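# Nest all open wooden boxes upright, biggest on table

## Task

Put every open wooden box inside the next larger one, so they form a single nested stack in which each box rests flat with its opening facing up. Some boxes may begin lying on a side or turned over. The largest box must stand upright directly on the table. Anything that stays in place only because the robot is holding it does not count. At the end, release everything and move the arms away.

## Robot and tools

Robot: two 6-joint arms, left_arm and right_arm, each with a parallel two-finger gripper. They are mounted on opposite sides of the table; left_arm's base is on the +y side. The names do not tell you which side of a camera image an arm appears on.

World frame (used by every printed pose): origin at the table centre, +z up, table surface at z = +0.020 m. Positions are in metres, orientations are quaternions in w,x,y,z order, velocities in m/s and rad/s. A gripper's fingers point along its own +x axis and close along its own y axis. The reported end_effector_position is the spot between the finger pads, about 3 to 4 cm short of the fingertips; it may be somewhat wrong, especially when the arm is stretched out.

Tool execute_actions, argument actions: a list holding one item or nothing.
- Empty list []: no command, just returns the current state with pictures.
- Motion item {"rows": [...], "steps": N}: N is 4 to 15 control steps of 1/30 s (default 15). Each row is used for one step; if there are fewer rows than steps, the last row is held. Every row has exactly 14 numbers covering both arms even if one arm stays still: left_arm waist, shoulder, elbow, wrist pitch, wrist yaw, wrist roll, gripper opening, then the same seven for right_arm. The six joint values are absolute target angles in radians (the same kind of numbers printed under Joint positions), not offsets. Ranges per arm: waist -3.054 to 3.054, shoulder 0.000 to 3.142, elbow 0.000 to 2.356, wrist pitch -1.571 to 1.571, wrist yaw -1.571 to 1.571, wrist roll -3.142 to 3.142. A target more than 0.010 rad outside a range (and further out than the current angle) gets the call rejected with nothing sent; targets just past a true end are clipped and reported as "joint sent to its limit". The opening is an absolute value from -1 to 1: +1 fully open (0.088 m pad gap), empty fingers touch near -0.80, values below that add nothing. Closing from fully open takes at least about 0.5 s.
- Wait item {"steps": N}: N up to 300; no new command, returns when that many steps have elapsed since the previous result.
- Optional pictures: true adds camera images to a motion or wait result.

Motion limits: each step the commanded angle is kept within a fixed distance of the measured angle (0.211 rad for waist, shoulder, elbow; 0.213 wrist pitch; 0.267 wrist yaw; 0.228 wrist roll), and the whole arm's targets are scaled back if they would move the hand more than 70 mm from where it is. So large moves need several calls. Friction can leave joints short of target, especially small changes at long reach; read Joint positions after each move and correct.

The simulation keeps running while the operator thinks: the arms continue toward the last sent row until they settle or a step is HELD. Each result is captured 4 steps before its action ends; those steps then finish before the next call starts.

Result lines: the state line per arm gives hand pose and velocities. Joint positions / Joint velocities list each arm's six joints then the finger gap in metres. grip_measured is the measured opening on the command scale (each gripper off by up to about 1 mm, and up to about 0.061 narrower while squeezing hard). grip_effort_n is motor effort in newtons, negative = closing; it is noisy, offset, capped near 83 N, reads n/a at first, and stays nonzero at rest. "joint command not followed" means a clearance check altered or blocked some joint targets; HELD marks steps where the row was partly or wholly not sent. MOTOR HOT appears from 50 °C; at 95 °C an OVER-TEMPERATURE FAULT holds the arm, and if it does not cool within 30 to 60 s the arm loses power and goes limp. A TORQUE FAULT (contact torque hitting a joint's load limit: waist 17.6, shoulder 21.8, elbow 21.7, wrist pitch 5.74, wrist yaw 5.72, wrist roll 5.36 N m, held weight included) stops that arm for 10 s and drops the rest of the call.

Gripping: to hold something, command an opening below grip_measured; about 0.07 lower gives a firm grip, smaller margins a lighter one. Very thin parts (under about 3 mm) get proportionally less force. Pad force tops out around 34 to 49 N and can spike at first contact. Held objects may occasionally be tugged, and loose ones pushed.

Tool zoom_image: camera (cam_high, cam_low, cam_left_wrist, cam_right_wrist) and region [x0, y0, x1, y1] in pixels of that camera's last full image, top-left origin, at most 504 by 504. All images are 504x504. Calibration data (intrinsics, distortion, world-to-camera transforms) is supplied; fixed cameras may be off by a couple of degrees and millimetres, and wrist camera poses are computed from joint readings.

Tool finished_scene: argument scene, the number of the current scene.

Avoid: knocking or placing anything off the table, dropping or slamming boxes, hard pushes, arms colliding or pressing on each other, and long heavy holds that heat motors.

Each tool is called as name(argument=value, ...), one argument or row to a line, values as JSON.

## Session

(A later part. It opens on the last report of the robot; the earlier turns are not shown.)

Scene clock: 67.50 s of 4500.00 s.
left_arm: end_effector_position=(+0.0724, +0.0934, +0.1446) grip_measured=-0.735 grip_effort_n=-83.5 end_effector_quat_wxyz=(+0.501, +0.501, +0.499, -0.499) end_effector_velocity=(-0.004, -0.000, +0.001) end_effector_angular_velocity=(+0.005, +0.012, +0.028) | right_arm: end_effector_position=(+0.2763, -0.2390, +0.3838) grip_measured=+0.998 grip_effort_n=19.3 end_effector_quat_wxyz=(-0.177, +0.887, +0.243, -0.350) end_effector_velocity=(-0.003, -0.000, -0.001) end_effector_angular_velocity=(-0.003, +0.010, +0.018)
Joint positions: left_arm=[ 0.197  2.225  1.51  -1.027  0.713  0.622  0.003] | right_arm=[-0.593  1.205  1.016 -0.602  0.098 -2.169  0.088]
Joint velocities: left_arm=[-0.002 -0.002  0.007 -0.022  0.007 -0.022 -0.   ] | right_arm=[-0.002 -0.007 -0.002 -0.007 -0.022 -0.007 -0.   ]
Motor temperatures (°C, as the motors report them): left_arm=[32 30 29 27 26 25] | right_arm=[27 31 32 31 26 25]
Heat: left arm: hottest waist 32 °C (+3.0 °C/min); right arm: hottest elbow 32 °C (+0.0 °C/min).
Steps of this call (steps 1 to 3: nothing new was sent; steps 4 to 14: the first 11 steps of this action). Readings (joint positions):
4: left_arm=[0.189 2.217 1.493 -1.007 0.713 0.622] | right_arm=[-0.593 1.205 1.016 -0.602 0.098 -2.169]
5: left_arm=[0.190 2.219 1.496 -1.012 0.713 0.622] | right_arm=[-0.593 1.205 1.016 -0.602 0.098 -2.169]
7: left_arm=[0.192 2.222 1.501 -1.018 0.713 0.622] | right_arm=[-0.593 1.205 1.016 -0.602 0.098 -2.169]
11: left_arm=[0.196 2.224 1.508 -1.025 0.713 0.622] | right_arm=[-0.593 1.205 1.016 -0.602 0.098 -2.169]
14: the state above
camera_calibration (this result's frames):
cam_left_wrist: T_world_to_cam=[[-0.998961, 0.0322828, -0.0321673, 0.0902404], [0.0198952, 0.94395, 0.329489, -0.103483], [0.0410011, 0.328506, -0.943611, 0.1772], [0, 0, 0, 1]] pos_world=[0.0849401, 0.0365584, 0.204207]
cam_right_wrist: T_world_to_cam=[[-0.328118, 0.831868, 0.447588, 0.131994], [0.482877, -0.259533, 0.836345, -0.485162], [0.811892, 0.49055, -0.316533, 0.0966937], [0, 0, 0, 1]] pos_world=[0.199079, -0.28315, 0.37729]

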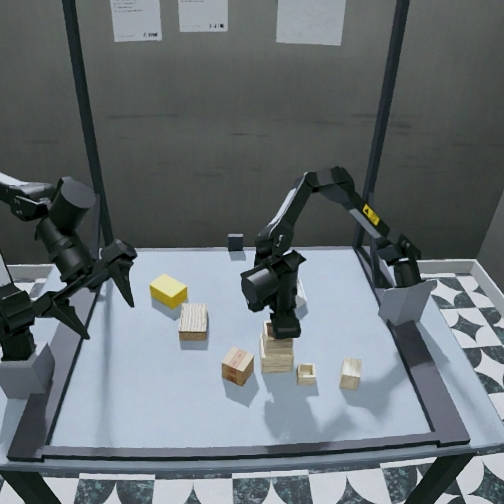

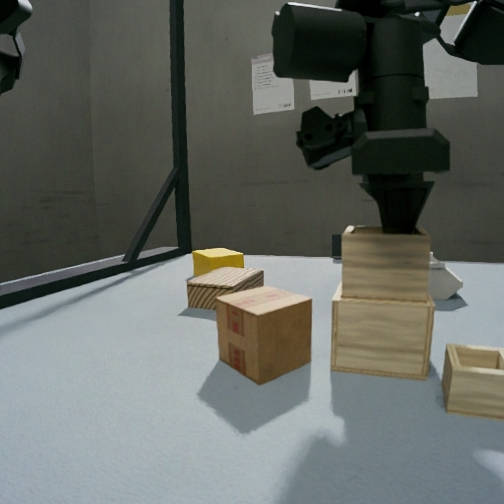

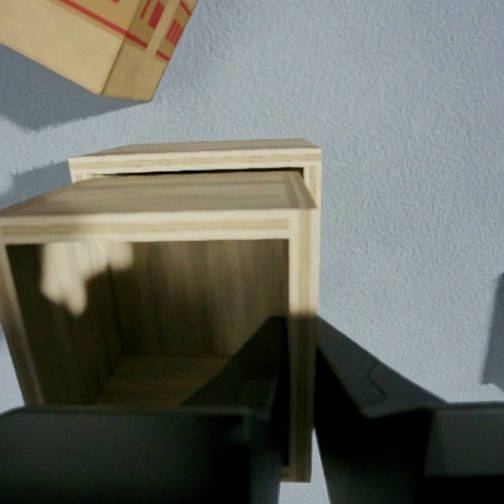

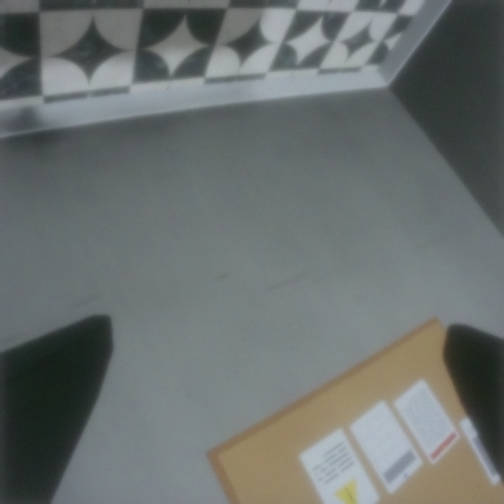

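execute_actions(
  actions=[
    {"rows":[[0.178,2.245,1.47,-0.95,0.713,0.622,-1,-0.593,1.2,1.0,-0.6,0.1,-2.169,1]],"steps":15},
  ],
  pictures=true,
)

Scene clock: 68.00 s of 4500.00 s.
left_arm: end_effector_position=(+0.0751, +0.0932, +0.1300) grip_measured=-0.735 grip_effort_n=-83.5 end_effector_quat_wxyz=(+0.495, +0.510, +0.488, -0.507) end_effector_velocity=(+0.002, +0.001, -0.002) end_effector_angular_velocity=(-0.002, -0.011, -0.017) | right_arm: end_effector_position=(+0.2763, -0.2390, +0.3838) grip_measured=+0.998 grip_effort_n=19.8 end_effector_quat_wxyz=(-0.177, +0.887, +0.243, -0.350) end_effector_velocity=(-0.002, +0.000, -0.002) end_effector_angular_velocity=(-0.007, +0.013, +0.017)
Joint positions: left_arm=[ 0.176  2.236  1.477 -0.957  0.713  0.622  0.003] | right_arm=[-0.593  1.205  1.016 -0.602  0.098 -2.169  0.088]
Joint velocities: left_arm=[-0.002 -0.002 -0.012  0.022 -0.007  0.007 -0.   ] | right_arm=[-0.002 -0.002 -0.002 -0.007 -0.022 -0.007 -0.   ]
Motor temperatures (°C, as the motors report them): left_arm=[32 30 29 27 26 25] | right_arm=[27 31 32 31 26 25]
Heat: left arm: hottest waist 32 °C (+3.0 °C/min); right arm: hottest elbow 32 °C (+0.0 °C/min).
Steps of this call (steps 1 to 4: the last 4 steps of your previous action; steps 5 to 15: the first 11 steps of this action). Readings (joint positions):
5: left_arm=[0.197 2.225 1.509 -1.024 0.713 0.622] | right_arm=[-0.593 1.205 1.016 -0.602 0.098 -2.169]
6: left_arm=[0.195 2.226 1.503 -1.006 0.713 0.622] | right_arm=[-0.593 1.205 1.016 -0.602 0.098 -2.169]
8: left_arm=[0.189 2.228 1.494 -0.981 0.713 0.622] | right_arm=[-0.593 1.205 1.016 -0.602 0.098 -2.169]
12: left_arm=[0.177 2.236 1.480 -0.962 0.713 0.622] | right_arm=[-0.593 1.205 1.016 -0.602 0.098 -2.169]
15: the state above
camera_calibration (this result's frames):
cam_left_wrist: T_world_to_cam=[[-0.997119, 0.0653033, -0.0385952, 0.0900787], [0.0491514, 0.94375, 0.326988, -0.100371], [0.0577775, 0.324148, -0.94424, 0.162687], [0, 0, 0, 1]] pos_world=[0.0853529, 0.0361079, 0.189912]
cam_right_wrist: T_world_to_cam=[[-0.328118, 0.831868, 0.447588, 0.131994], [0.482877, -0.259533, 0.836345, -0.485162], [0.811892, 0.49055, -0.316533, 0.0966937], [0, 0, 0, 1]] pos_world=[0.199079, -0.28315, 0.37729]

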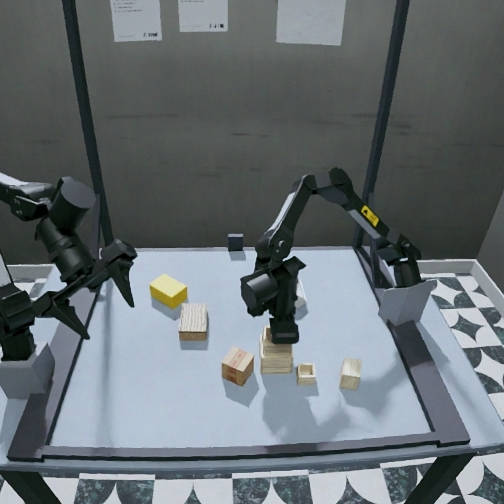

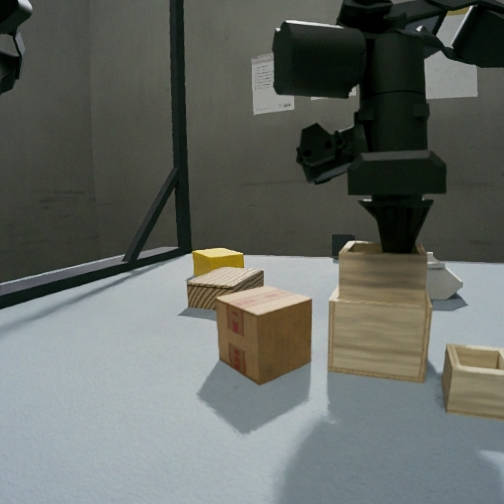

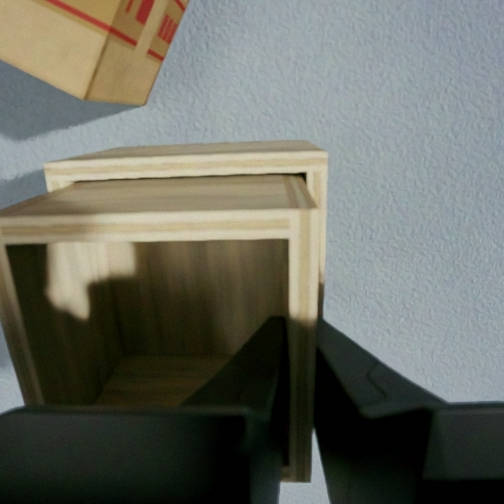

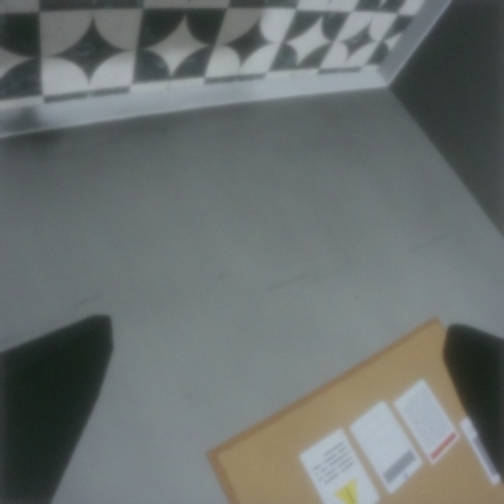

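Going in. Release now.

execute_actions(
  actions=[
    {"rows":[[0.176,2.236,1.477,-0.957,0.713,0.622,-0.55,-0.593,1.2,1.0,-0.6,0.1,-2.169,1]],"steps":15},
  ],
)

execute_actions(
  actions=[
    {"rows":[[0.22,2.21,1.56,-1.08,0.713,0.622,-0.55,-0.593,1.2,1.0,-0.6,0.1,-2.169,1]],"steps":15},
  ],
  pictures=true,
)

Scene clock: 68.50 s of 4500.00 s.
left_arm: end_effector_position=(+0.0751, +0.0933, +0.1297) grip_measured=-0.578 grip_effort_n=15.6 end_effector_quat_wxyz=(+0.495, +0.510, +0.488, -0.507) end_effector_velocity=(-0.003, +0.001, -0.000) end_effector_angular_velocity=(+0.002, +0.010, +0.010) | right_arm: end_effector_position=(+0.2763, -0.2390, +0.3838) grip_measured=+0.998 grip_effort_n=19.3 end_effector_quat_wxyz=(-0.177, +0.887, +0.243, -0.350) end_effector_velocity=(-0.002, +0.000, -0.004) end_effector_angular_velocity=(-0.001, +0.024, +0.008)
Joint positions: left_arm=[ 0.175  2.236  1.475 -0.955  0.713  0.622  0.011] | right_arm=[-0.593  1.205  1.016 -0.602  0.098 -2.169  0.088]
Joint velocities: left_arm=[-0.002 -0.002 -0.002 -0.007  0.007 -0.007  0.01 ] | right_arm=[-0.002  0.002 -0.002 -0.007 -0.022  0.007 -0.   ]
Motor temperatures (°C, as the motors report them): left_arm=[32 30 29 27 26 25] | right_arm=[27 31 32 31 26 25]
Heat: left arm: hottest waist 32 °C (+3.0 °C/min); right arm: hottest elbow 32 °C (+0.0 °C/min).
Steps of this call (steps 1 to 4: the last 4 steps of your previous action; steps 5 to 15: the first 11 steps of this action). Readings (joint positions):
5: left_arm=[0.176 2.236 1.475 -0.954 0.713 0.622] | right_arm=[-0.593 1.205 1.016 -0.602 0.098 -2.169]
6: left_arm=[0.176 2.236 1.475 -0.954 0.713 0.622] | right_arm=[-0.593 1.205 1.016 -0.602 0.098 -2.169]
8: left_arm=[0.175 2.236 1.475 -0.954 0.713 0.622] | right_arm=[-0.593 1.205 1.016 -0.602 0.098 -2.169]
12: left_arm=[0.175 2.236 1.475 -0.955 0.713 0.622] | right_arm=[-0.593 1.205 1.016 -0.602 0.098 -2.169]
15: the state above

Scene clock: 69.00 s of 4500.00 s.
left_arm: end_effector_position=(+0.0732, +0.0890, +0.1582) grip_measured=-0.553 grip_effort_n=15.6 end_effector_quat_wxyz=(+0.509, +0.496, +0.498, -0.498) end_effector_velocity=(-0.007, +0.009, +0.000) end_effector_angular_velocity=(+0.043, +0.023, +0.031) | right_arm: end_effector_position=(+0.2763, -0.2390, +0.3838) grip_measured=+0.998 grip_effort_n=19.3 end_effector_quat_wxyz=(-0.177, +0.887, +0.243, -0.350) end_effector_velocity=(-0.001, +0.001, -0.003) end_effector_angular_velocity=(+0.003, +0.010, +0.004)
Joint positions: left_arm=[ 0.217  2.221  1.55  -1.071  0.713  0.622  0.012] | right_arm=[-0.593  1.205  1.016 -0.602  0.098 -2.169  0.088]
Joint velocities: left_arm=[-0.002 -0.002  0.002 -0.066 -0.007  0.007 -0.   ] | right_arm=[ 0.002  0.002 -0.007  0.007 -0.007  0.007 -0.   ]
Motor temperatures (°C, as the motors report them): left_arm=[32 30 29 27 26 25] | right_arm=[27 31 32 31 26 25]
Heat: left arm: hottest waist 32 °C (+3.0 °C/min); right arm: hottest elbow 32 °C (+0.0 °C/min).
Steps of this call (steps 1 to 4: the last 4 steps of your previous action; steps 5 to 15: the first 11 steps of this action). Readings (joint positions):
5: left_arm=[0.176 2.236 1.482 -0.969 0.713 0.622] | right_arm=[-0.593 1.205 1.016 -0.602 0.098 -2.169]
6: left_arm=[0.180 2.236 1.495 -1.000 0.713 0.622] | right_arm=[-0.593 1.205 1.016 -0.602 0.098 -2.169]
8: left_arm=[0.192 2.234 1.517 -1.033 0.713 0.622] | right_arm=[-0.593 1.205 1.016 -0.602 0.098 -2.169]
12: left_arm=[0.214 2.222 1.545 -1.062 0.713 0.622] | right_arm=[-0.593 1.205 1.016 -0.602 0.098 -2.169]
15: the state above
camera_calibration (this result's frames):
cam_left_wrist: T_world_to_cam=[[-0.999152, 0.0173691, -0.037333, 0.0938281], [0.00461769, 0.948222, 0.317574, -0.101193], [0.040916, 0.317132, -0.947498, 0.193111], [0, 0, 0, 1]] pos_world=[0.0863145, 0.0330824, 0.218611]
cam_right_wrist: T_world_to_cam=[[-0.328118, 0.831868, 0.447588, 0.131994], [0.482877, -0.259533, 0.836345, -0.485162], [0.811892, 0.49055, -0.316533, 0.0966937], [0, 0, 0, 1]] pos_world=[0.199079, -0.28315, 0.37729]

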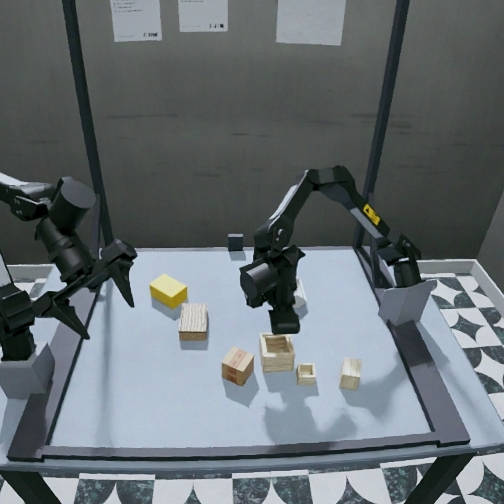

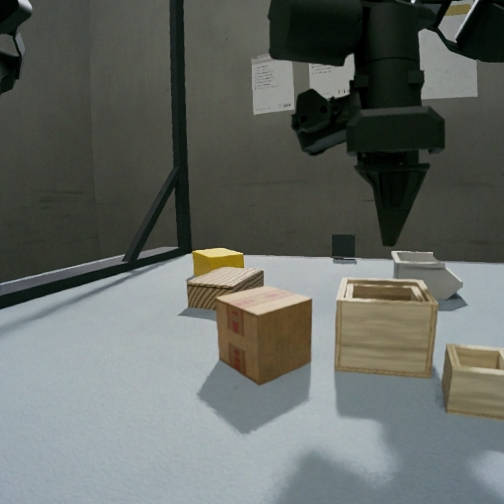

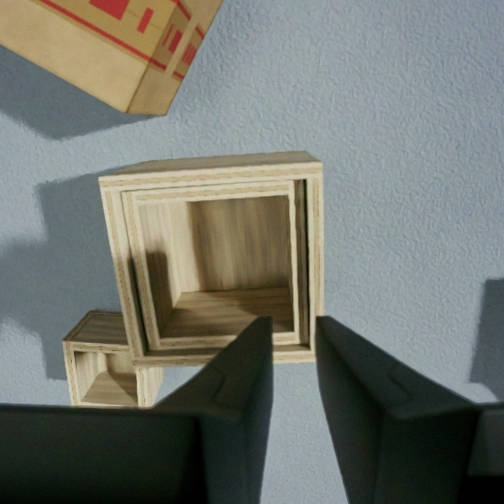

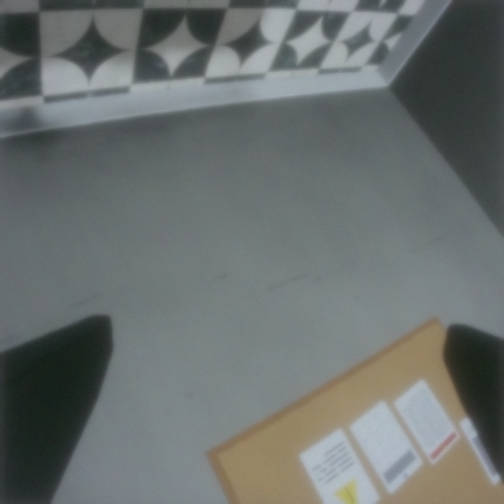

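execute_actions(
  actions=[
    {"rows":[[0.3,2.2,1.62,-1.2,0.71,0.4,0.6,-0.593,1.2,1.0,-0.6,0.1,-2.169,1]],"steps":12},
  ],
)

execute_actions(
  actions=[
    {"rows":[[0.599,2.615,1.6,-1.333,0.70,-0.212,0.6,-0.593,1.2,1.0,-0.6,0.1,-2.169,1]],"steps":15},
  ],
)

execute_actions(
  actions=[
    {"rows":[[0.599,2.62,1.496,-1.333,0.70,-0.212,0.6,-0.593,1.2,1.0,-0.6,0.1,-2.169,1]],"steps":15},
  ],
)

execute_actions(
  actions=[
    {"steps":10},
  ],
  pictures=true,
)

Scene clock: 69.77 s of 4500.00 s.
left_arm: end_effector_position=(+0.0810, +0.0954, +0.1920) grip_measured=+0.288 grip_effort_n=15.6 end_effector_quat_wxyz=(+0.577, +0.414, +0.557, -0.431) end_effector_velocity=(+0.021, +0.012, +0.057) end_effector_angular_velocity=(-0.068, -0.035, +0.339) | right_arm: end_effector_position=(+0.2763, -0.2390, +0.3838) grip_measured=+0.998 grip_effort_n=18.4 end_effector_quat_wxyz=(-0.177, +0.887, +0.243, -0.350) end_effector_velocity=(-0.002, -0.005, -0.005) end_effector_angular_velocity=(-0.019, +0.025, -0.008)
Joint positions: left_arm=[ 0.295  2.211  1.607 -1.182  0.713  0.431  0.053] | right_arm=[-0.593  1.205  1.016 -0.602  0.098 -2.169  0.088]
Joint velocities: left_arm=[ 0.139 -0.032  0.066 -0.11  -0.022 -0.227  0.175] | right_arm=[-0.002 -0.002  0.002 -0.037 -0.007  0.007 -0.   ]
Motor temperatures (°C, as the motors report them): left_arm=[33 30 30 27 26 25] | right_arm=[27 31 32 31 26 25]
Heat: left arm: hottest waist 33 °C (+4.0 °C/min); right arm: hottest elbow 32 °C (+0.0 °C/min).
Steps of this call (steps 1 to 4: the last 4 steps of your previous action; steps 5 to 15: the robot went on to your last target; steps 16 to 23: the first 8 steps of this action). Readings (joint positions):
16: left_arm=[0.218 2.221 1.558 -1.090 0.713 0.599] | right_arm=[-0.593 1.205 1.016 -0.602 0.098 -2.169]
17: left_arm=[0.225 2.221 1.569 -1.120 0.713 0.549] | right_arm=[-0.593 1.205 1.016 -0.602 0.098 -2.169]
19: left_arm=[0.252 2.219 1.586 -1.154 0.713 0.487] | right_arm=[-0.593 1.205 1.016 -0.602 0.098 -2.169]
23: the state above

Scene clock: 70.27 s of 4500.00 s.
left_arm: end_effector_position=(+0.1665, +0.1914, +0.1759) grip_measured=+0.595 grip_effort_n=15.1 end_effector_quat_wxyz=(+0.629, +0.126, +0.748, -0.169) end_effector_velocity=(+0.171, +0.272, -0.142) end_effector_angular_velocity=(+0.415, +0.654, +2.438) | right_arm: end_effector_position=(+0.2763, -0.2390, +0.3838) grip_measured=+0.998 grip_effort_n=19.3 end_effector_quat_wxyz=(-0.177, +0.887, +0.243, -0.350) end_effector_velocity=(-0.003, -0.003, -0.003) end_effector_angular_velocity=(-0.018, +0.009, +0.008)
Joint positions: left_arm=[ 0.556  2.505  1.612 -1.31   0.705  0.024  0.068] | right_arm=[-0.593  1.205  1.016 -0.602  0.098 -2.169  0.088]
Joint velocities: left_arm=[ 0.54   0.911 -0.056 -0.11  -0.066 -1.458  0.001] | right_arm=[ 0.002 -0.007 -0.002 -0.022 -0.007 -0.007 -0.   ]
Motor temperatures (°C, as the motors report them): left_arm=[33 30 30 27 26 25] | right_arm=[27 31 32 31 26 25]
Heat: left arm: hottest waist 33 °C (+4.0 °C/min); right arm: hottest elbow 32 °C (+0.0 °C/min).
Steps of this call (steps 1 to 4: the last 4 steps of your previous action; steps 5 to 15: the first 11 steps of this action). Readings (joint positions):
5: left_arm=[0.301 2.219 1.611 -1.203 0.714 0.395] | right_arm=[-0.593 1.205 1.016 -0.602 0.098 -2.169]
6: left_arm=[0.313 2.235 1.615 -1.225 0.715 0.360] | right_arm=[-0.593 1.205 1.016 -0.602 0.098 -2.169]
8: left_arm=[0.362 2.278 1.617 -1.253 0.715 0.297] | right_arm=[-0.593 1.205 1.016 -0.602 0.098 -2.169]
12: left_arm=[0.484 2.404 1.613 -1.292 0.707 0.160] | right_arm=[-0.593 1.205 1.016 -0.602 0.098 -2.169]
15: the state above

Scene clock: 70.77 s of 4500.00 s.
left_arm: end_effector_position=(+0.1585, +0.2397, +0.1399) grip_measured=+0.597 grip_effort_n=15.1 end_effector_quat_wxyz=(+0.578, +0.010, +0.816, -0.008) end_effector_velocity=(-0.005, +0.002, -0.002) end_effector_angular_velocity=(+0.015, +0.018, +0.047) | right_arm: end_effector_position=(+0.2763, -0.2390, +0.3838) grip_measured=+0.998 grip_effort_n=19.3 end_effector_quat_wxyz=(-0.177, +0.887, +0.243, -0.350) end_effector_velocity=(-0.002, -0.004, -0.005) end_effector_angular_velocity=(-0.027, +0.012, +0.017)
Joint positions: left_arm=[ 0.594  2.61   1.505 -1.333  0.7   -0.205  0.068] | right_arm=[-0.593  1.205  1.016 -0.602  0.098 -2.169  0.088]
Joint velocities: left_arm=[-0.002 -0.002 -0.017 -0.007  0.007 -0.037 -0.   ] | right_arm=[-0.007 -0.007 -0.007 -0.022 -0.022 -0.022 -0.   ]
Motor temperatures (°C, as the motors report them): left_arm=[33 30 30 27 26 25] | right_arm=[27 31 32 31 26 25]
Heat: left arm: hottest waist 33 °C (+4.0 °C/min); right arm: hottest elbow 32 °C (+0.0 °C/min).
Steps of this call (steps 1 to 4: the last 4 steps of your previous action; steps 5 to 15: the first 11 steps of this action). Readings (joint positions):
5: left_arm=[0.594 2.596 1.589 -1.323 0.700 -0.148] | right_arm=[-0.593 1.205 1.016 -0.602 0.098 -2.169]
6: left_arm=[0.594 2.596 1.572 -1.324 0.700 -0.161] | right_arm=[-0.593 1.205 1.016 -0.602 0.098 -2.169]
8: left_arm=[0.594 2.597 1.541 -1.333 0.700 -0.182] | right_arm=[-0.593 1.205 1.016 -0.602 0.098 -2.169]
12: left_arm=[0.594 2.610 1.511 -1.333 0.700 -0.200] | right_arm=[-0.593 1.205 1.016 -0.602 0.098 -2.169]
15: the state above

Scene clock: 71.10 s of 4500.00 s.
left_arm: end_effector_position=(+0.1577, +0.2405, +0.1394) grip_measured=+0.597 grip_effort_n=15.6 end_effector_quat_wxyz=(+0.577, +0.008, +0.817, -0.005) end_effector_velocity=(+0.000, +0.001, -0.001) end_effector_angular_velocity=(+0.003, -0.006, -0.015) | right_arm: end_effector_position=(+0.2763, -0.2390, +0.3838) grip_measured=+0.998 grip_effort_n=19.3 end_effector_quat_wxyz=(-0.177, +0.887, +0.243, -0.350) end_effector_velocity=(+0.001, -0.002, -0.001) end_effector_angular_velocity=(-0.007, +0.004, +0.001)
Joint positions: left_arm=[ 0.594  2.61   1.501 -1.333  0.7   -0.209  0.068] | right_arm=[-0.593  1.205  1.016 -0.602  0.098 -2.169  0.088]
Joint velocities: left_arm=[-0.002 -0.002 -0.002  0.007 -0.007  0.007  0.   ] | right_arm=[-0.007 -0.002 -0.002 -0.007 -0.007 -0.007 -0.   ]
Motor temperatures (°C, as the motors report them): left_arm=[33 30 30 27 26 25] | right_arm=[27 31 32 31 26 25]
Heat: left arm: hottest waist 33 °C (+4.1 °C/min); right arm: hottest elbow 32 °C (+0.0 °C/min).
Kept back: nothing.
Steps of this call (steps 1 to 4: the last 4 steps of your previous action; steps 5 to 10: the robot went on to your last target). Readings (joint positions):
1: left_arm=[0.594 2.610 1.505 -1.333 0.700 -0.206] | right_arm=[-0.593 1.205 1.016 -0.602 0.098 -2.169]
2: left_arm=[0.594 2.610 1.504 -1.333 0.700 -0.206] | right_arm=[-0.593 1.205 1.016 -0.602 0.098 -2.169]
4: left_arm=[0.594 2.610 1.503 -1.333 0.700 -0.207] | right_arm=[-0.593 1.205 1.016 -0.602 0.098 -2.169]
8: left_arm=[0.594 2.610 1.502 -1.333 0.700 -0.208] | right_arm=[-0.593 1.205 1.016 -0.602 0.098 -2.169]
10: the state above
camera_calibration (this result's frames):
cam_left_wrist: T_world_to_cam=[[-0.0577953, -0.99818, -0.0172448, 0.267821], [-0.778929, 0.0342825, 0.626174, 0.0610959], [-0.624443, 0.0496224, -0.779492, 0.269697], [0, 0, 0, 1]] pos_world=[0.231479, 0.251856, 0.176589]
cam_right_wrist: T_world_to_cam=[[-0.328118, 0.831868, 0.447588, 0.131994], [0.482877, -0.259533, 0.836345, -0.485162], [0.811892, 0.49055, -0.316533, 0.0966937], [0, 0, 0, 1]] pos_world=[0.199079, -0.28315, 0.37729]

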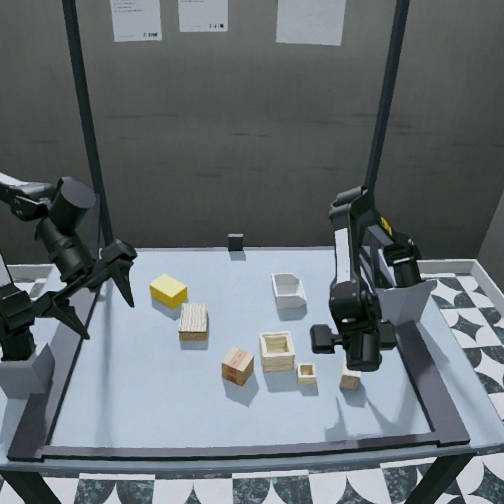

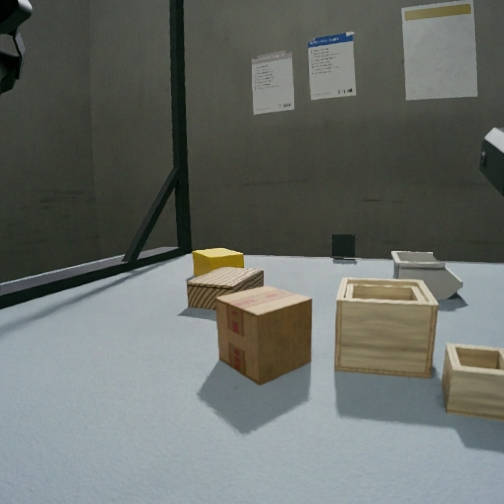

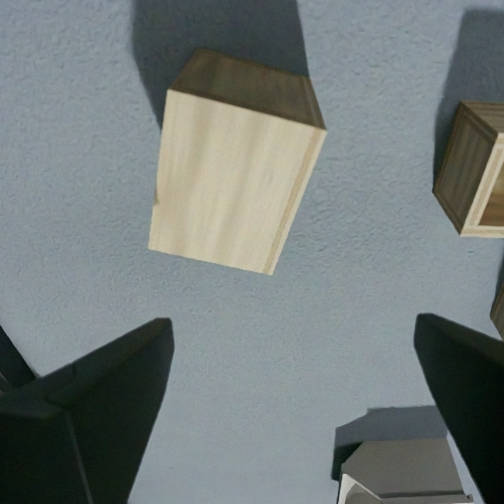

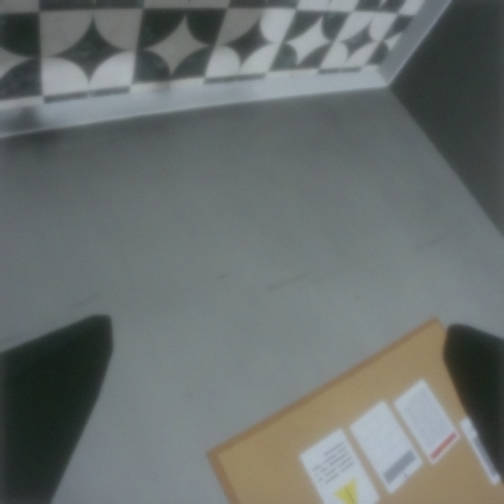

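zoom_image(
  camera="cam_high",
  region=[280,320,400,410],
)

zoom_image(
  camera="cam_left_wrist",
  region=[100,20,380,300],
)

Region (280, 320, 400, 410) of cam_high's 504x504 image, scaled by 4.200, with more detail than that image has; it fills the top 378 rows of this view, and the rest is white.

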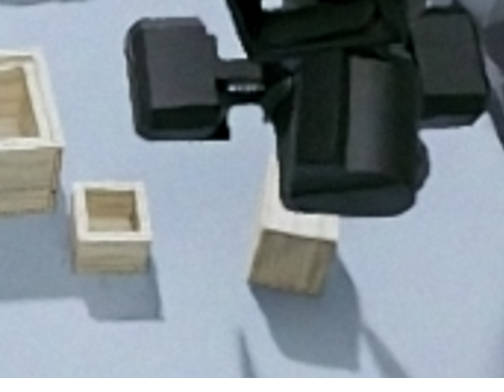

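Region (100, 20, 380, 300) of cam_left_wrist's 504x504 image, scaled by 1.800, with more detail than that image has.

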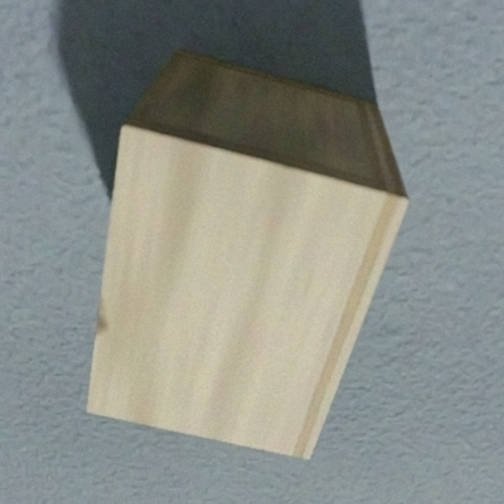

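execute_actions(
  actions=[
    {"rows":[[0.766,2.405,1.25,-0.9,0.837,-1.586,0.8,-0.593,1.2,1.0,-0.6,0.1,-2.169,1]],"steps":15},
  ],
)

execute_actions(
  actions=[
    {"rows":[[0.766,2.405,1.051,-0.768,0.837,-1.586,0.8,-0.593,1.2,1.0,-0.6,0.1,-2.169,1]],"steps":15},
  ],
)

execute_actions(
  actions=[
    {"steps":15},
  ],
  pictures=true,
)

Scene clock: 72.93 s of 4500.00 s.
left_arm: end_effector_position=(+0.1910, +0.2468, +0.1741) grip_measured=+0.786 grip_effort_n=15.6 end_effector_quat_wxyz=(-0.635, +0.244, -0.732, -0.040) end_effector_velocity=(+0.014, -0.011, -0.018) end_effector_angular_velocity=(+0.002, +0.276, +1.236) | right_arm: end_effector_position=(+0.2763, -0.2390, +0.3838) grip_measured=+0.998 grip_effort_n=19.3 end_effector_quat_wxyz=(-0.177, +0.887, +0.243, -0.350) end_effector_velocity=(-0.000, -0.001, +0.006) end_effector_angular_velocity=(+0.013, -0.020, +0.001)
Joint positions: left_arm=[ 0.764  2.426  1.273 -0.946  0.825 -0.727  0.077] | right_arm=[-0.593  1.205  1.016 -0.602  0.098 -2.169  0.088]
Joint velocities: left_arm=[-0.027 -0.046 -0.144  0.33   0.066 -1.443  0.004] | right_arm=[-0.002 -0.012  0.002  0.007  0.007 -0.007 -0.   ]
Motor temperatures (°C, as the motors report them): left_arm=[33 30 29 27 26 25] | right_arm=[27 31 32 31 26 25]
Heat: left arm: hottest waist 33 °C (+4.0 °C/min); right arm: hottest elbow 32 °C (+0.0 °C/min).
Steps of this call (steps 1 to 15: the robot went on to your last target; steps 16 to 44: nothing new was sent; steps 45 to 55: the first 11 steps of this action). Readings (joint positions):
45: left_arm=[0.598 2.597 1.481 -1.304 0.716 -0.236] | right_arm=[-0.593 1.205 1.016 -0.602 0.098 -2.169]
46: left_arm=[0.617 2.566 1.434 -1.246 0.748 -0.288] | right_arm=[-0.593 1.205 1.016 -0.602 0.098 -2.169]
48: left_arm=[0.681 2.504 1.352 -1.173 0.780 -0.386] | right_arm=[-0.593 1.205 1.016 -0.602 0.098 -2.169]
52: left_arm=[0.760 2.439 1.291 -1.001 0.814 -0.581] | right_arm=[-0.593 1.205 1.016 -0.602 0.098 -2.169]
55: the state above

Scene clock: 73.43 s of 4500.00 s.
left_arm: end_effector_position=(+0.1694, +0.2729, +0.1383) grip_measured=+0.797 grip_effort_n=15.6 end_effector_quat_wxyz=(-0.499, +0.454, -0.674, -0.301) end_effector_velocity=(-0.017, +0.015, -0.015) end_effector_angular_velocity=(+0.137, +0.377, +1.029) | right_arm: end_effector_position=(+0.2763, -0.2390, +0.3838) grip_measured=+0.998 grip_effort_n=19.3 end_effector_quat_wxyz=(-0.177, +0.887, +0.243, -0.350) end_effector_velocity=(-0.002, +0.000, -0.002) end_effector_angular_velocity=(-0.016, +0.005, +0.025)
Joint positions: left_arm=[ 0.763  2.409  1.067 -0.778  0.835 -1.45   0.078] | right_arm=[-0.593  1.205  1.016 -0.602  0.098 -2.169  0.088]
Joint velocities: left_arm=[-0.007 -0.002 -0.071  0.007 -0.022 -1.062  0.   ] | right_arm=[-0.002 -0.002 -0.002 -0.007 -0.022 -0.022 -0.   ]
Motor temperatures (°C, as the motors report them): left_arm=[33 30 29 27 26 25] | right_arm=[27 31 32 31 26 25]
Heat: left arm: hottest waist 33 °C (+4.0 °C/min); right arm: hottest elbow 32 °C (+0.0 °C/min).
Steps of this call (steps 1 to 4: the last 4 steps of your previous action; steps 5 to 15: the first 11 steps of this action). Readings (joint positions):
5: left_arm=[0.762 2.422 1.242 -0.893 0.833 -0.972] | right_arm=[-0.593 1.205 1.016 -0.602 0.098 -2.169]
6: left_arm=[0.763 2.413 1.206 -0.852 0.835 -1.017] | right_arm=[-0.593 1.205 1.016 -0.602 0.098 -2.169]
8: left_arm=[0.763 2.405 1.140 -0.829 0.835 -1.116] | right_arm=[-0.593 1.205 1.016 -0.602 0.098 -2.169]
12: left_arm=[0.763 2.409 1.074 -0.792 0.835 -1.311] | right_arm=[-0.593 1.205 1.016 -0.602 0.098 -2.169]
15: the state above

Scene clock: 73.93 s of 4500.00 s.
left_arm: end_effector_position=(+0.1679, +0.2745, +0.1363) grip_measured=+0.797 grip_effort_n=15.6 end_effector_quat_wxyz=(-0.467, +0.486, -0.653, -0.346) end_effector_velocity=(-0.004, -0.001, +0.000) end_effector_angular_velocity=(-0.000, +0.020, +0.036) | right_arm: end_effector_position=(+0.2763, -0.2390, +0.3838) grip_measured=+0.998 grip_effort_n=19.8 end_effector_quat_wxyz=(-0.177, +0.887, +0.243, -0.350) end_effector_velocity=(-0.001, -0.004, -0.004) end_effector_angular_velocity=(-0.024, +0.003, -0.005)
Joint positions: left_arm=[ 0.763  2.409  1.057 -0.77   0.835 -1.58   0.078] | right_arm=[-0.593  1.205  1.016 -0.602  0.098 -2.169  0.088]
Joint velocities: left_arm=[-0.002 -0.007 -0.007 -0.007  0.007 -0.037  0.   ] | right_arm=[ 0.002 -0.002 -0.002 -0.022  0.007 -0.007 -0.   ]
Motor temperatures (°C, as the motors report them): left_arm=[33 31 29 27 26 25] | right_arm=[27 31 32 31 26 25]
Heat: left arm: hottest waist 33 °C (+4.0 °C/min); right arm: hottest elbow 32 °C (+0.0 °C/min).
Kept back: nothing.
Steps of this call (steps 1 to 4: the last 4 steps of your previous action; steps 5 to 15: the robot went on to your last target). Readings (joint positions):
1: left_arm=[0.763 2.409 1.065 -0.776 0.835 -1.482] | right_arm=[-0.593 1.205 1.016 -0.602 0.098 -2.169]
2: left_arm=[0.763 2.409 1.062 -0.775 0.835 -1.506] | right_arm=[-0.593 1.205 1.016 -0.602 0.098 -2.169]
4: left_arm=[0.763 2.409 1.059 -0.773 0.835 -1.538] | right_arm=[-0.593 1.205 1.016 -0.602 0.098 -2.169]
8: left_arm=[0.763 2.409 1.058 -0.771 0.835 -1.568] | right_arm=[-0.593 1.205 1.016 -0.602 0.098 -2.169]
15: the state above
camera_calibration (this result's frames):
cam_left_wrist: T_world_to_cam=[[0.945271, -0.325947, -0.0148908, -0.0508794], [-0.247543, -0.746129, 0.618073, 0.195905], [-0.21257, -0.58056, -0.78598, 0.376637], [0, 0, 0, 1]] pos_world=[0.176651, 0.348247, 0.174188]
cam_right_wrist: T_world_to_cam=[[-0.328118, 0.831868, 0.447588, 0.131994], [0.482877, -0.259533, 0.836345, -0.485162], [0.811892, 0.49055, -0.316533, 0.0966937], [0, 0, 0, 1]] pos_world=[0.199079, -0.28315, 0.37729]

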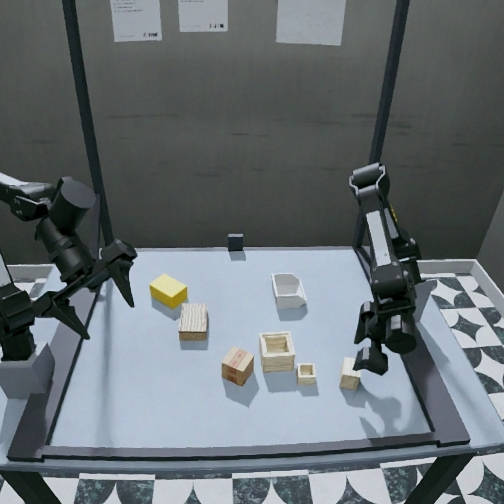

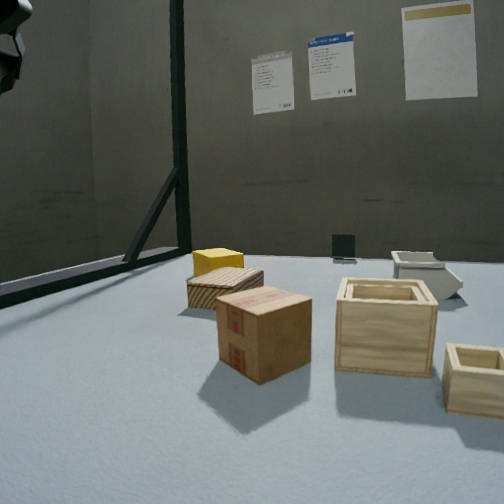

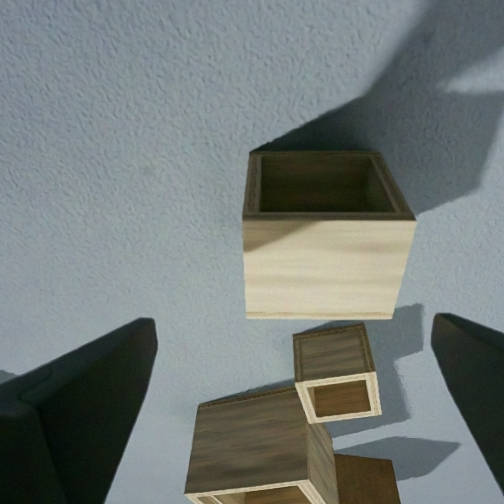

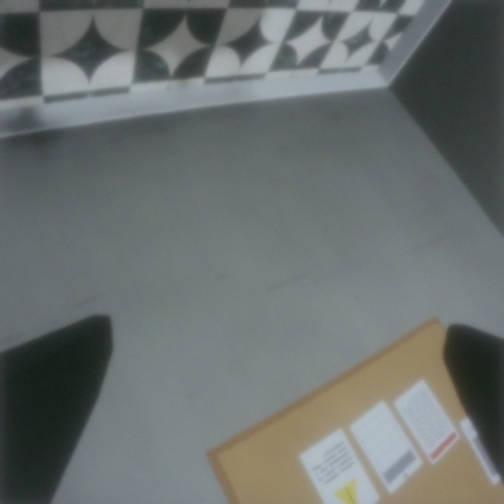

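execute_actions(
  actions=[
    {"rows":[[0.70,2.51,1.03,-0.56,0.87,-1.69,1,-0.593,1.2,1.0,-0.6,0.1,-2.169,1]],"steps":15},
  ],
)

execute_actions(
  actions=[
    {"rows":[[0.624,2.59,0.972,-0.353,0.902,-1.791,1,-0.593,1.2,1.0,-0.6,0.1,-2.169,1]],"steps":15},
  ],
)

execute_actions(
  actions=[
    {"steps":12},
  ],
  pictures=true,
)

Scene clock: 74.60 s of 4500.00 s.
left_arm: end_effector_position=(+0.1810, +0.2696, +0.1015) grip_measured=+0.994 grip_effort_n=15.6 end_effector_quat_wxyz=(-0.470, +0.491, -0.649, -0.342) end_effector_velocity=(+0.010, -0.002, -0.002) end_effector_angular_velocity=(-0.009, -0.043, +0.011) | right_arm: end_effector_position=(+0.2763, -0.2390, +0.3838) grip_measured=+0.998 grip_effort_n=19.8 end_effector_quat_wxyz=(-0.177, +0.887, +0.243, -0.350) end_effector_velocity=(+0.003, -0.004, -0.000) end_effector_angular_velocity=(-0.004, -0.005, -0.025)
Joint positions: left_arm=[ 0.702  2.496  1.034 -0.573  0.864 -1.681  0.088] | right_arm=[-0.593  1.205  1.016 -0.602  0.098 -2.169  0.088]
Joint velocities: left_arm=[-0.002  0.002 -0.007  0.081 -0.007 -0.051  0.004] | right_arm=[-0.002 -0.002 -0.002 -0.007  0.022  0.007 -0.   ]
Motor temperatures (°C, as the motors report them): left_arm=[33 31 29 27 26 25] | right_arm=[27 31 32 31 26 25]
Heat: left arm: hottest waist 33 °C (+4.0 °C/min); right arm: hottest elbow 32 °C (+0.0 °C/min).
Steps of this call (steps 1 to 9: the robot went on to your last target; steps 10 to 20: the first 11 steps of this action). Readings (joint positions):
10: left_arm=[0.761 2.415 1.053 -0.751 0.838 -1.597] | right_arm=[-0.593 1.205 1.016 -0.602 0.098 -2.169]
11: left_arm=[0.753 2.425 1.049 -0.700 0.846 -1.619] | right_arm=[-0.593 1.205 1.016 -0.602 0.098 -2.169]
13: left_arm=[0.730 2.458 1.049 -0.635 0.853 -1.647] | right_arm=[-0.593 1.205 1.016 -0.602 0.098 -2.169]
17: left_arm=[0.703 2.492 1.035 -0.590 0.861 -1.674] | right_arm=[-0.593 1.205 1.016 -0.602 0.098 -2.169]
20: the state above

Scene clock: 75.10 s of 4500.00 s.
left_arm: end_effector_position=(+0.1790, +0.2705, +0.0615) grip_measured=+1.000 grip_effort_n=15.6 end_effector_quat_wxyz=(-0.468, +0.489, -0.650, -0.346) end_effector_velocity=(+0.015, -0.012, +0.003) end_effector_angular_velocity=(-0.053, -0.056, -0.003) | right_arm: end_effector_position=(+0.2763, -0.2390, +0.3838) grip_measured=+0.998 grip_effort_n=19.3 end_effector_quat_wxyz=(-0.177, +0.887, +0.243, -0.350) end_effector_velocity=(+0.000, +0.000, +0.001) end_effector_angular_velocity=(-0.010, -0.020, +0.010)
Joint positions: left_arm=[ 0.626  2.578  0.977 -0.366  0.896 -1.782  0.088] | right_arm=[-0.593  1.205  1.016 -0.602  0.098 -2.169  0.088]
Joint velocities: left_arm=[-0.002 -0.002  0.002  0.11   0.022 -0.066  0.   ] | right_arm=[ 0.002 -0.002 -0.002  0.007  0.007 -0.022 -0.   ]
Motor temperatures (°C, as the motors report them): left_arm=[33 31 29 27 26 25] | right_arm=[27 31 32 31 26 25]
Heat: left arm: hottest waist 33 °C (+4.1 °C/min); right arm: hottest elbow 32 °C (+0.0 °C/min).
Steps of this call (steps 1 to 4: the last 4 steps of your previous action; steps 5 to 15: the first 11 steps of this action). Readings (joint positions):
5: left_arm=[0.700 2.504 1.028 -0.545 0.869 -1.699] | right_arm=[-0.593 1.205 1.016 -0.602 0.098 -2.169]
6: left_arm=[0.690 2.514 1.018 -0.492 0.878 -1.720] | right_arm=[-0.593 1.205 1.016 -0.602 0.098 -2.169]
8: left_arm=[0.660 2.543 1.006 -0.431 0.885 -1.748] | right_arm=[-0.593 1.205 1.016 -0.602 0.098 -2.169]
12: left_arm=[0.627 2.576 0.979 -0.385 0.893 -1.775] | right_arm=[-0.593 1.205 1.016 -0.602 0.098 -2.169]
15: the state above

Scene clock: 75.50 s of 4500.00 s.
left_arm: end_effector_position=(+0.1800, +0.2698, +0.0612) grip_measured=+1.000 grip_effort_n=15.6 end_effector_quat_wxyz=(-0.468, +0.490, -0.650, -0.344) end_effector_velocity=(-0.003, +0.002, -0.001) end_effector_angular_velocity=(+0.014, +0.013, +0.026) | right_arm: end_effector_position=(+0.2763, -0.2390, +0.3838) grip_measured=+0.998 grip_effort_n=19.3 end_effector_quat_wxyz=(-0.177, +0.887, +0.243, -0.350) end_effector_velocity=(-0.002, +0.000, -0.000) end_effector_angular_velocity=(-0.006, +0.002, +0.011)
Joint positions: left_arm=[ 0.625  2.579  0.977 -0.355  0.898 -1.788  0.088] | right_arm=[-0.593  1.205  1.016 -0.602  0.098 -2.169  0.088]
Joint velocities: left_arm=[-0.002 -0.002 -0.007 -0.007 -0.007 -0.022  0.   ] | right_arm=[ 0.002 -0.002  0.002 -0.007 -0.007 -0.007 -0.   ]
Motor temperatures (°C, as the motors report them): left_arm=[33 31 29 27 26 25] | right_arm=[27 31 32 31 26 25]
Heat: left arm: hottest waist 33 °C (+4.0 °C/min); right arm: hottest elbow 32 °C (+0.0 °C/min).
Kept back: nothing.
Steps of this call (steps 1 to 4: the last 4 steps of your previous action; steps 5 to 12: the robot went on to your last target). Readings (joint positions):
1: left_arm=[0.626 2.578 0.977 -0.363 0.897 -1.784] | right_arm=[-0.593 1.205 1.016 -0.602 0.098 -2.169]
2: left_arm=[0.626 2.578 0.977 -0.361 0.897 -1.784] | right_arm=[-0.593 1.205 1.016 -0.602 0.098 -2.169]
4: left_arm=[0.626 2.579 0.977 -0.359 0.897 -1.786] | right_arm=[-0.593 1.205 1.016 -0.602 0.098 -2.169]
8: left_arm=[0.626 2.579 0.977 -0.356 0.897 -1.787] | right_arm=[-0.593 1.205 1.016 -0.602 0.098 -2.169]
12: the state above
camera_calibration (this result's frames):
cam_left_wrist: T_world_to_cam=[[0.947597, -0.31944, -0.00430193, -0.0678875], [-0.248377, -0.74513, 0.618943, 0.241675], [-0.20092, -0.58544, -0.785424, 0.316586], [0, 0, 0, 1]] pos_world=[0.187965, 0.343736, 0.0987789]
cam_right_wrist: T_world_to_cam=[[-0.328118, 0.831868, 0.447588, 0.131994], [0.482877, -0.259533, 0.836345, -0.485162], [0.811892, 0.49055, -0.316533, 0.0966937], [0, 0, 0, 1]] pos_world=[0.199079, -0.28315, 0.37729]

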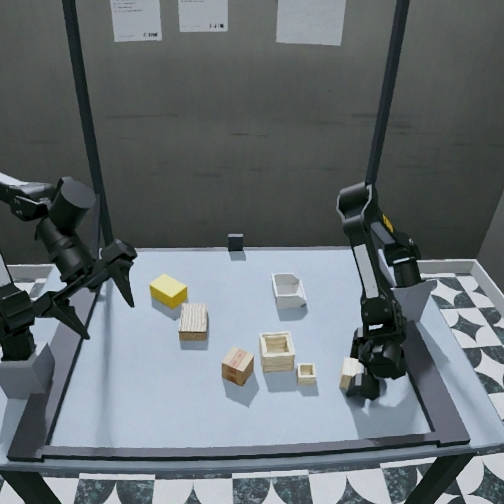

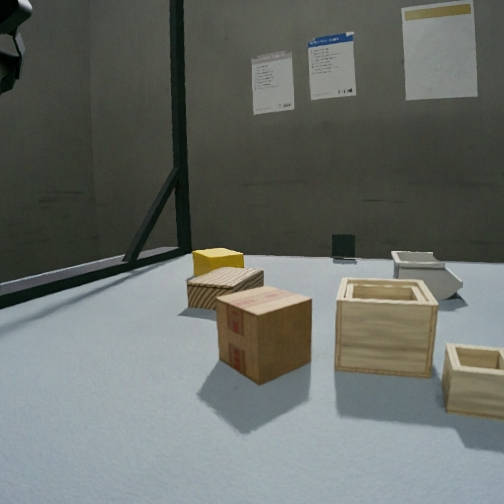

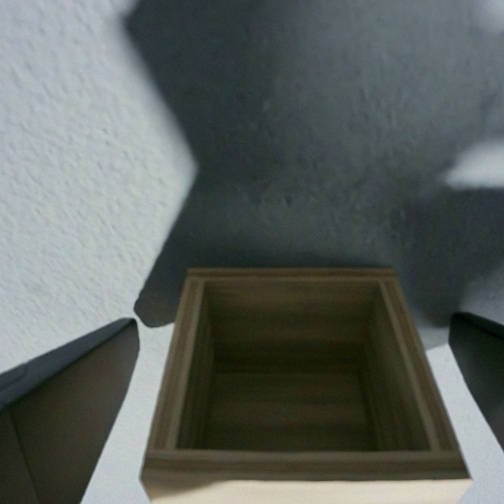

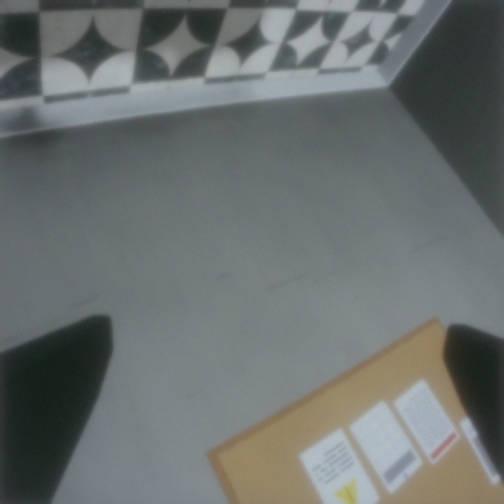

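execute_actions(
  actions=[
    {"rows":[[0.625,2.579,0.977,-0.355,0.898,-1.788,-0.1,-0.593,1.2,1.0,-0.6,0.1,-2.169,1]],"steps":15},
  ],
)

execute_actions(
  actions=[
    {"steps":10},
  ],
  pictures=true,
)

Scene clock: 76.07 s of 4500.00 s.
left_arm: end_effector_position=(+0.1804, +0.2698, +0.0615) grip_measured=+0.233 grip_effort_n=-83.5 end_effector_quat_wxyz=(-0.468, +0.491, -0.650, -0.343) end_effector_velocity=(-0.001, +0.002, +0.000) end_effector_angular_velocity=(+0.007, -0.001, -0.001) | right_arm: end_effector_position=(+0.2763, -0.2390, +0.3838) grip_measured=+0.998 grip_effort_n=19.8 end_effector_quat_wxyz=(-0.177, +0.887, +0.243, -0.350) end_effector_velocity=(-0.001, -0.003, -0.004) end_effector_angular_velocity=(-0.030, +0.004, +0.010)
Joint positions: left_arm=[ 0.627  2.579  0.977 -0.354  0.899 -1.788  0.05 ] | right_arm=[-0.593  1.205  1.016 -0.602  0.098 -2.169  0.088]
Joint velocities: left_arm=[ 0.002 -0.002 -0.002 -0.007 -0.007  0.007  0.001] | right_arm=[-0.002 -0.002 -0.002 -0.022 -0.007 -0.022 -0.   ]
Motor temperatures (°C, as the motors report them): left_arm=[33 31 29 27 26 25] | right_arm=[27 31 32 31 26 25]
Heat: left arm: hottest waist 33 °C (+4.1 °C/min); right arm: hottest elbow 32 °C (+0.0 °C/min).
Steps of this call (steps 1 to 6: the robot went on to your last target; steps 7 to 17: the first 11 steps of this action). Readings (joint positions):
7: left_arm=[0.625 2.579 0.977 -0.355 0.898 -1.788] | right_arm=[-0.593 1.205 1.016 -0.602 0.098 -2.169]
8: left_arm=[0.625 2.579 0.977 -0.355 0.898 -1.788] | right_arm=[-0.593 1.205 1.016 -0.602 0.098 -2.169]
10: left_arm=[0.625 2.579 0.977 -0.355 0.898 -1.788] | right_arm=[-0.593 1.205 1.016 -0.602 0.098 -2.169]
14: left_arm=[0.627 2.579 0.977 -0.356 0.898 -1.788] | right_arm=[-0.593 1.205 1.016 -0.602 0.098 -2.169]
17: the state above

Scene clock: 76.40 s of 4500.00 s.
left_arm: end_effector_position=(+0.1802, +0.2697, +0.0613) grip_measured=+0.243 grip_effort_n=-83.5 end_effector_quat_wxyz=(-0.468, +0.491, -0.650, -0.343) end_effector_velocity=(-0.002, -0.000, +0.001) end_effector_angular_velocity=(-0.005, +0.011, +0.012) | right_arm: end_effector_position=(+0.2763, -0.2390, +0.3838) grip_measured=+0.998 grip_effort_n=19.8 end_effector_quat_wxyz=(-0.177, +0.887, +0.243, -0.350) end_effector_velocity=(-0.000, -0.004, -0.006) end_effector_angular_velocity=(-0.028, +0.006, -0.006)
Joint positions: left_arm=[ 0.626  2.579  0.977 -0.354  0.899 -1.788  0.051] | right_arm=[-0.593  1.205  1.016 -0.602  0.098 -2.169  0.088]
Joint velocities: left_arm=[ 0.002 -0.002 -0.002 -0.007  0.007 -0.007 -0.   ] | right_arm=[ 0.002 -0.002 -0.007 -0.022  0.007 -0.007  0.   ]
Motor temperatures (°C, as the motors report them): left_arm=[32 31 29 27 26 25] | right_arm=[27 31 32 31 26 25]
Heat: left arm: hottest waist 32 °C (+3.0 °C/min); right arm: hottest elbow 32 °C (+0.0 °C/min).
Kept back: nothing.
Steps of this call (steps 1 to 4: the last 4 steps of your previous action; steps 5 to 10: the robot went on to your last target). Readings (joint positions):
1: left_arm=[0.627 2.579 0.977 -0.354 0.899 -1.788] | right_arm=[-0.593 1.205 1.016 -0.602 0.098 -2.169]
2: left_arm=[0.626 2.579 0.977 -0.354 0.899 -1.788] | right_arm=[-0.593 1.205 1.016 -0.602 0.098 -2.169]
4: left_arm=[0.626 2.579 0.977 -0.354 0.899 -1.788] | right_arm=[-0.593 1.205 1.016 -0.602 0.098 -2.169]
8: left_arm=[0.626 2.579 0.977 -0.354 0.899 -1.788] | right_arm=[-0.593 1.205 1.016 -0.602 0.098 -2.169]
10: the state above
camera_calibration (this result's frames):
cam_left_wrist: T_world_to_cam=[[0.947627, -0.31936, -0.00346828, -0.0681581], [-0.248559, -0.744273, 0.619901, 0.2413], [-0.200553, -0.586572, -0.784673, 0.316914], [0, 0, 0, 1]] pos_world=[0.188124, 0.343719, 0.0988557]
cam_right_wrist: T_world_to_cam=[[-0.328118, 0.831868, 0.447588, 0.131994], [0.482877, -0.259533, 0.836345, -0.485162], [0.811892, 0.49055, -0.316533, 0.0966937], [0, 0, 0, 1]] pos_world=[0.199079, -0.28315, 0.37729]

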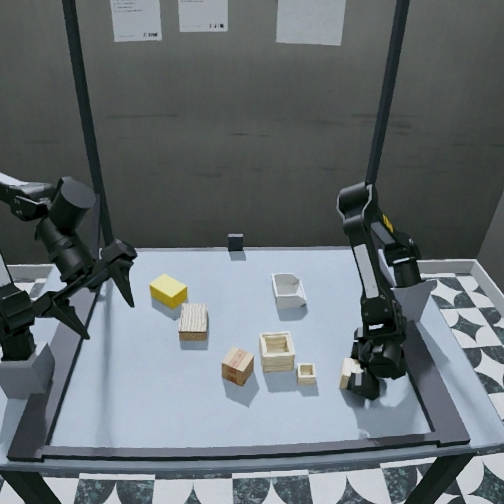

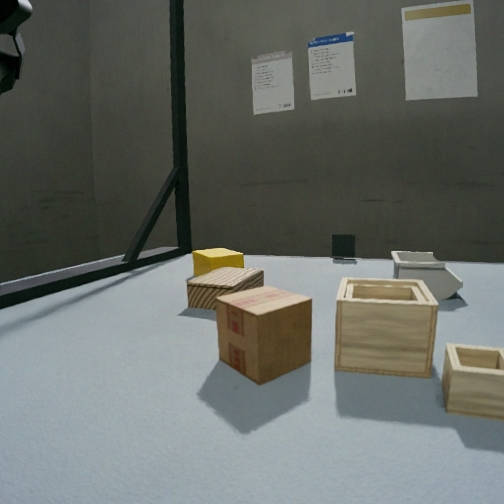

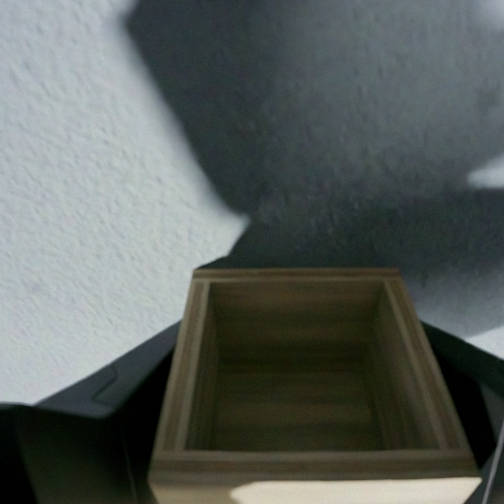

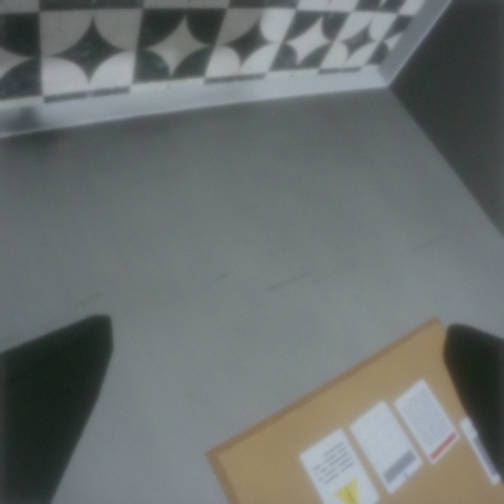

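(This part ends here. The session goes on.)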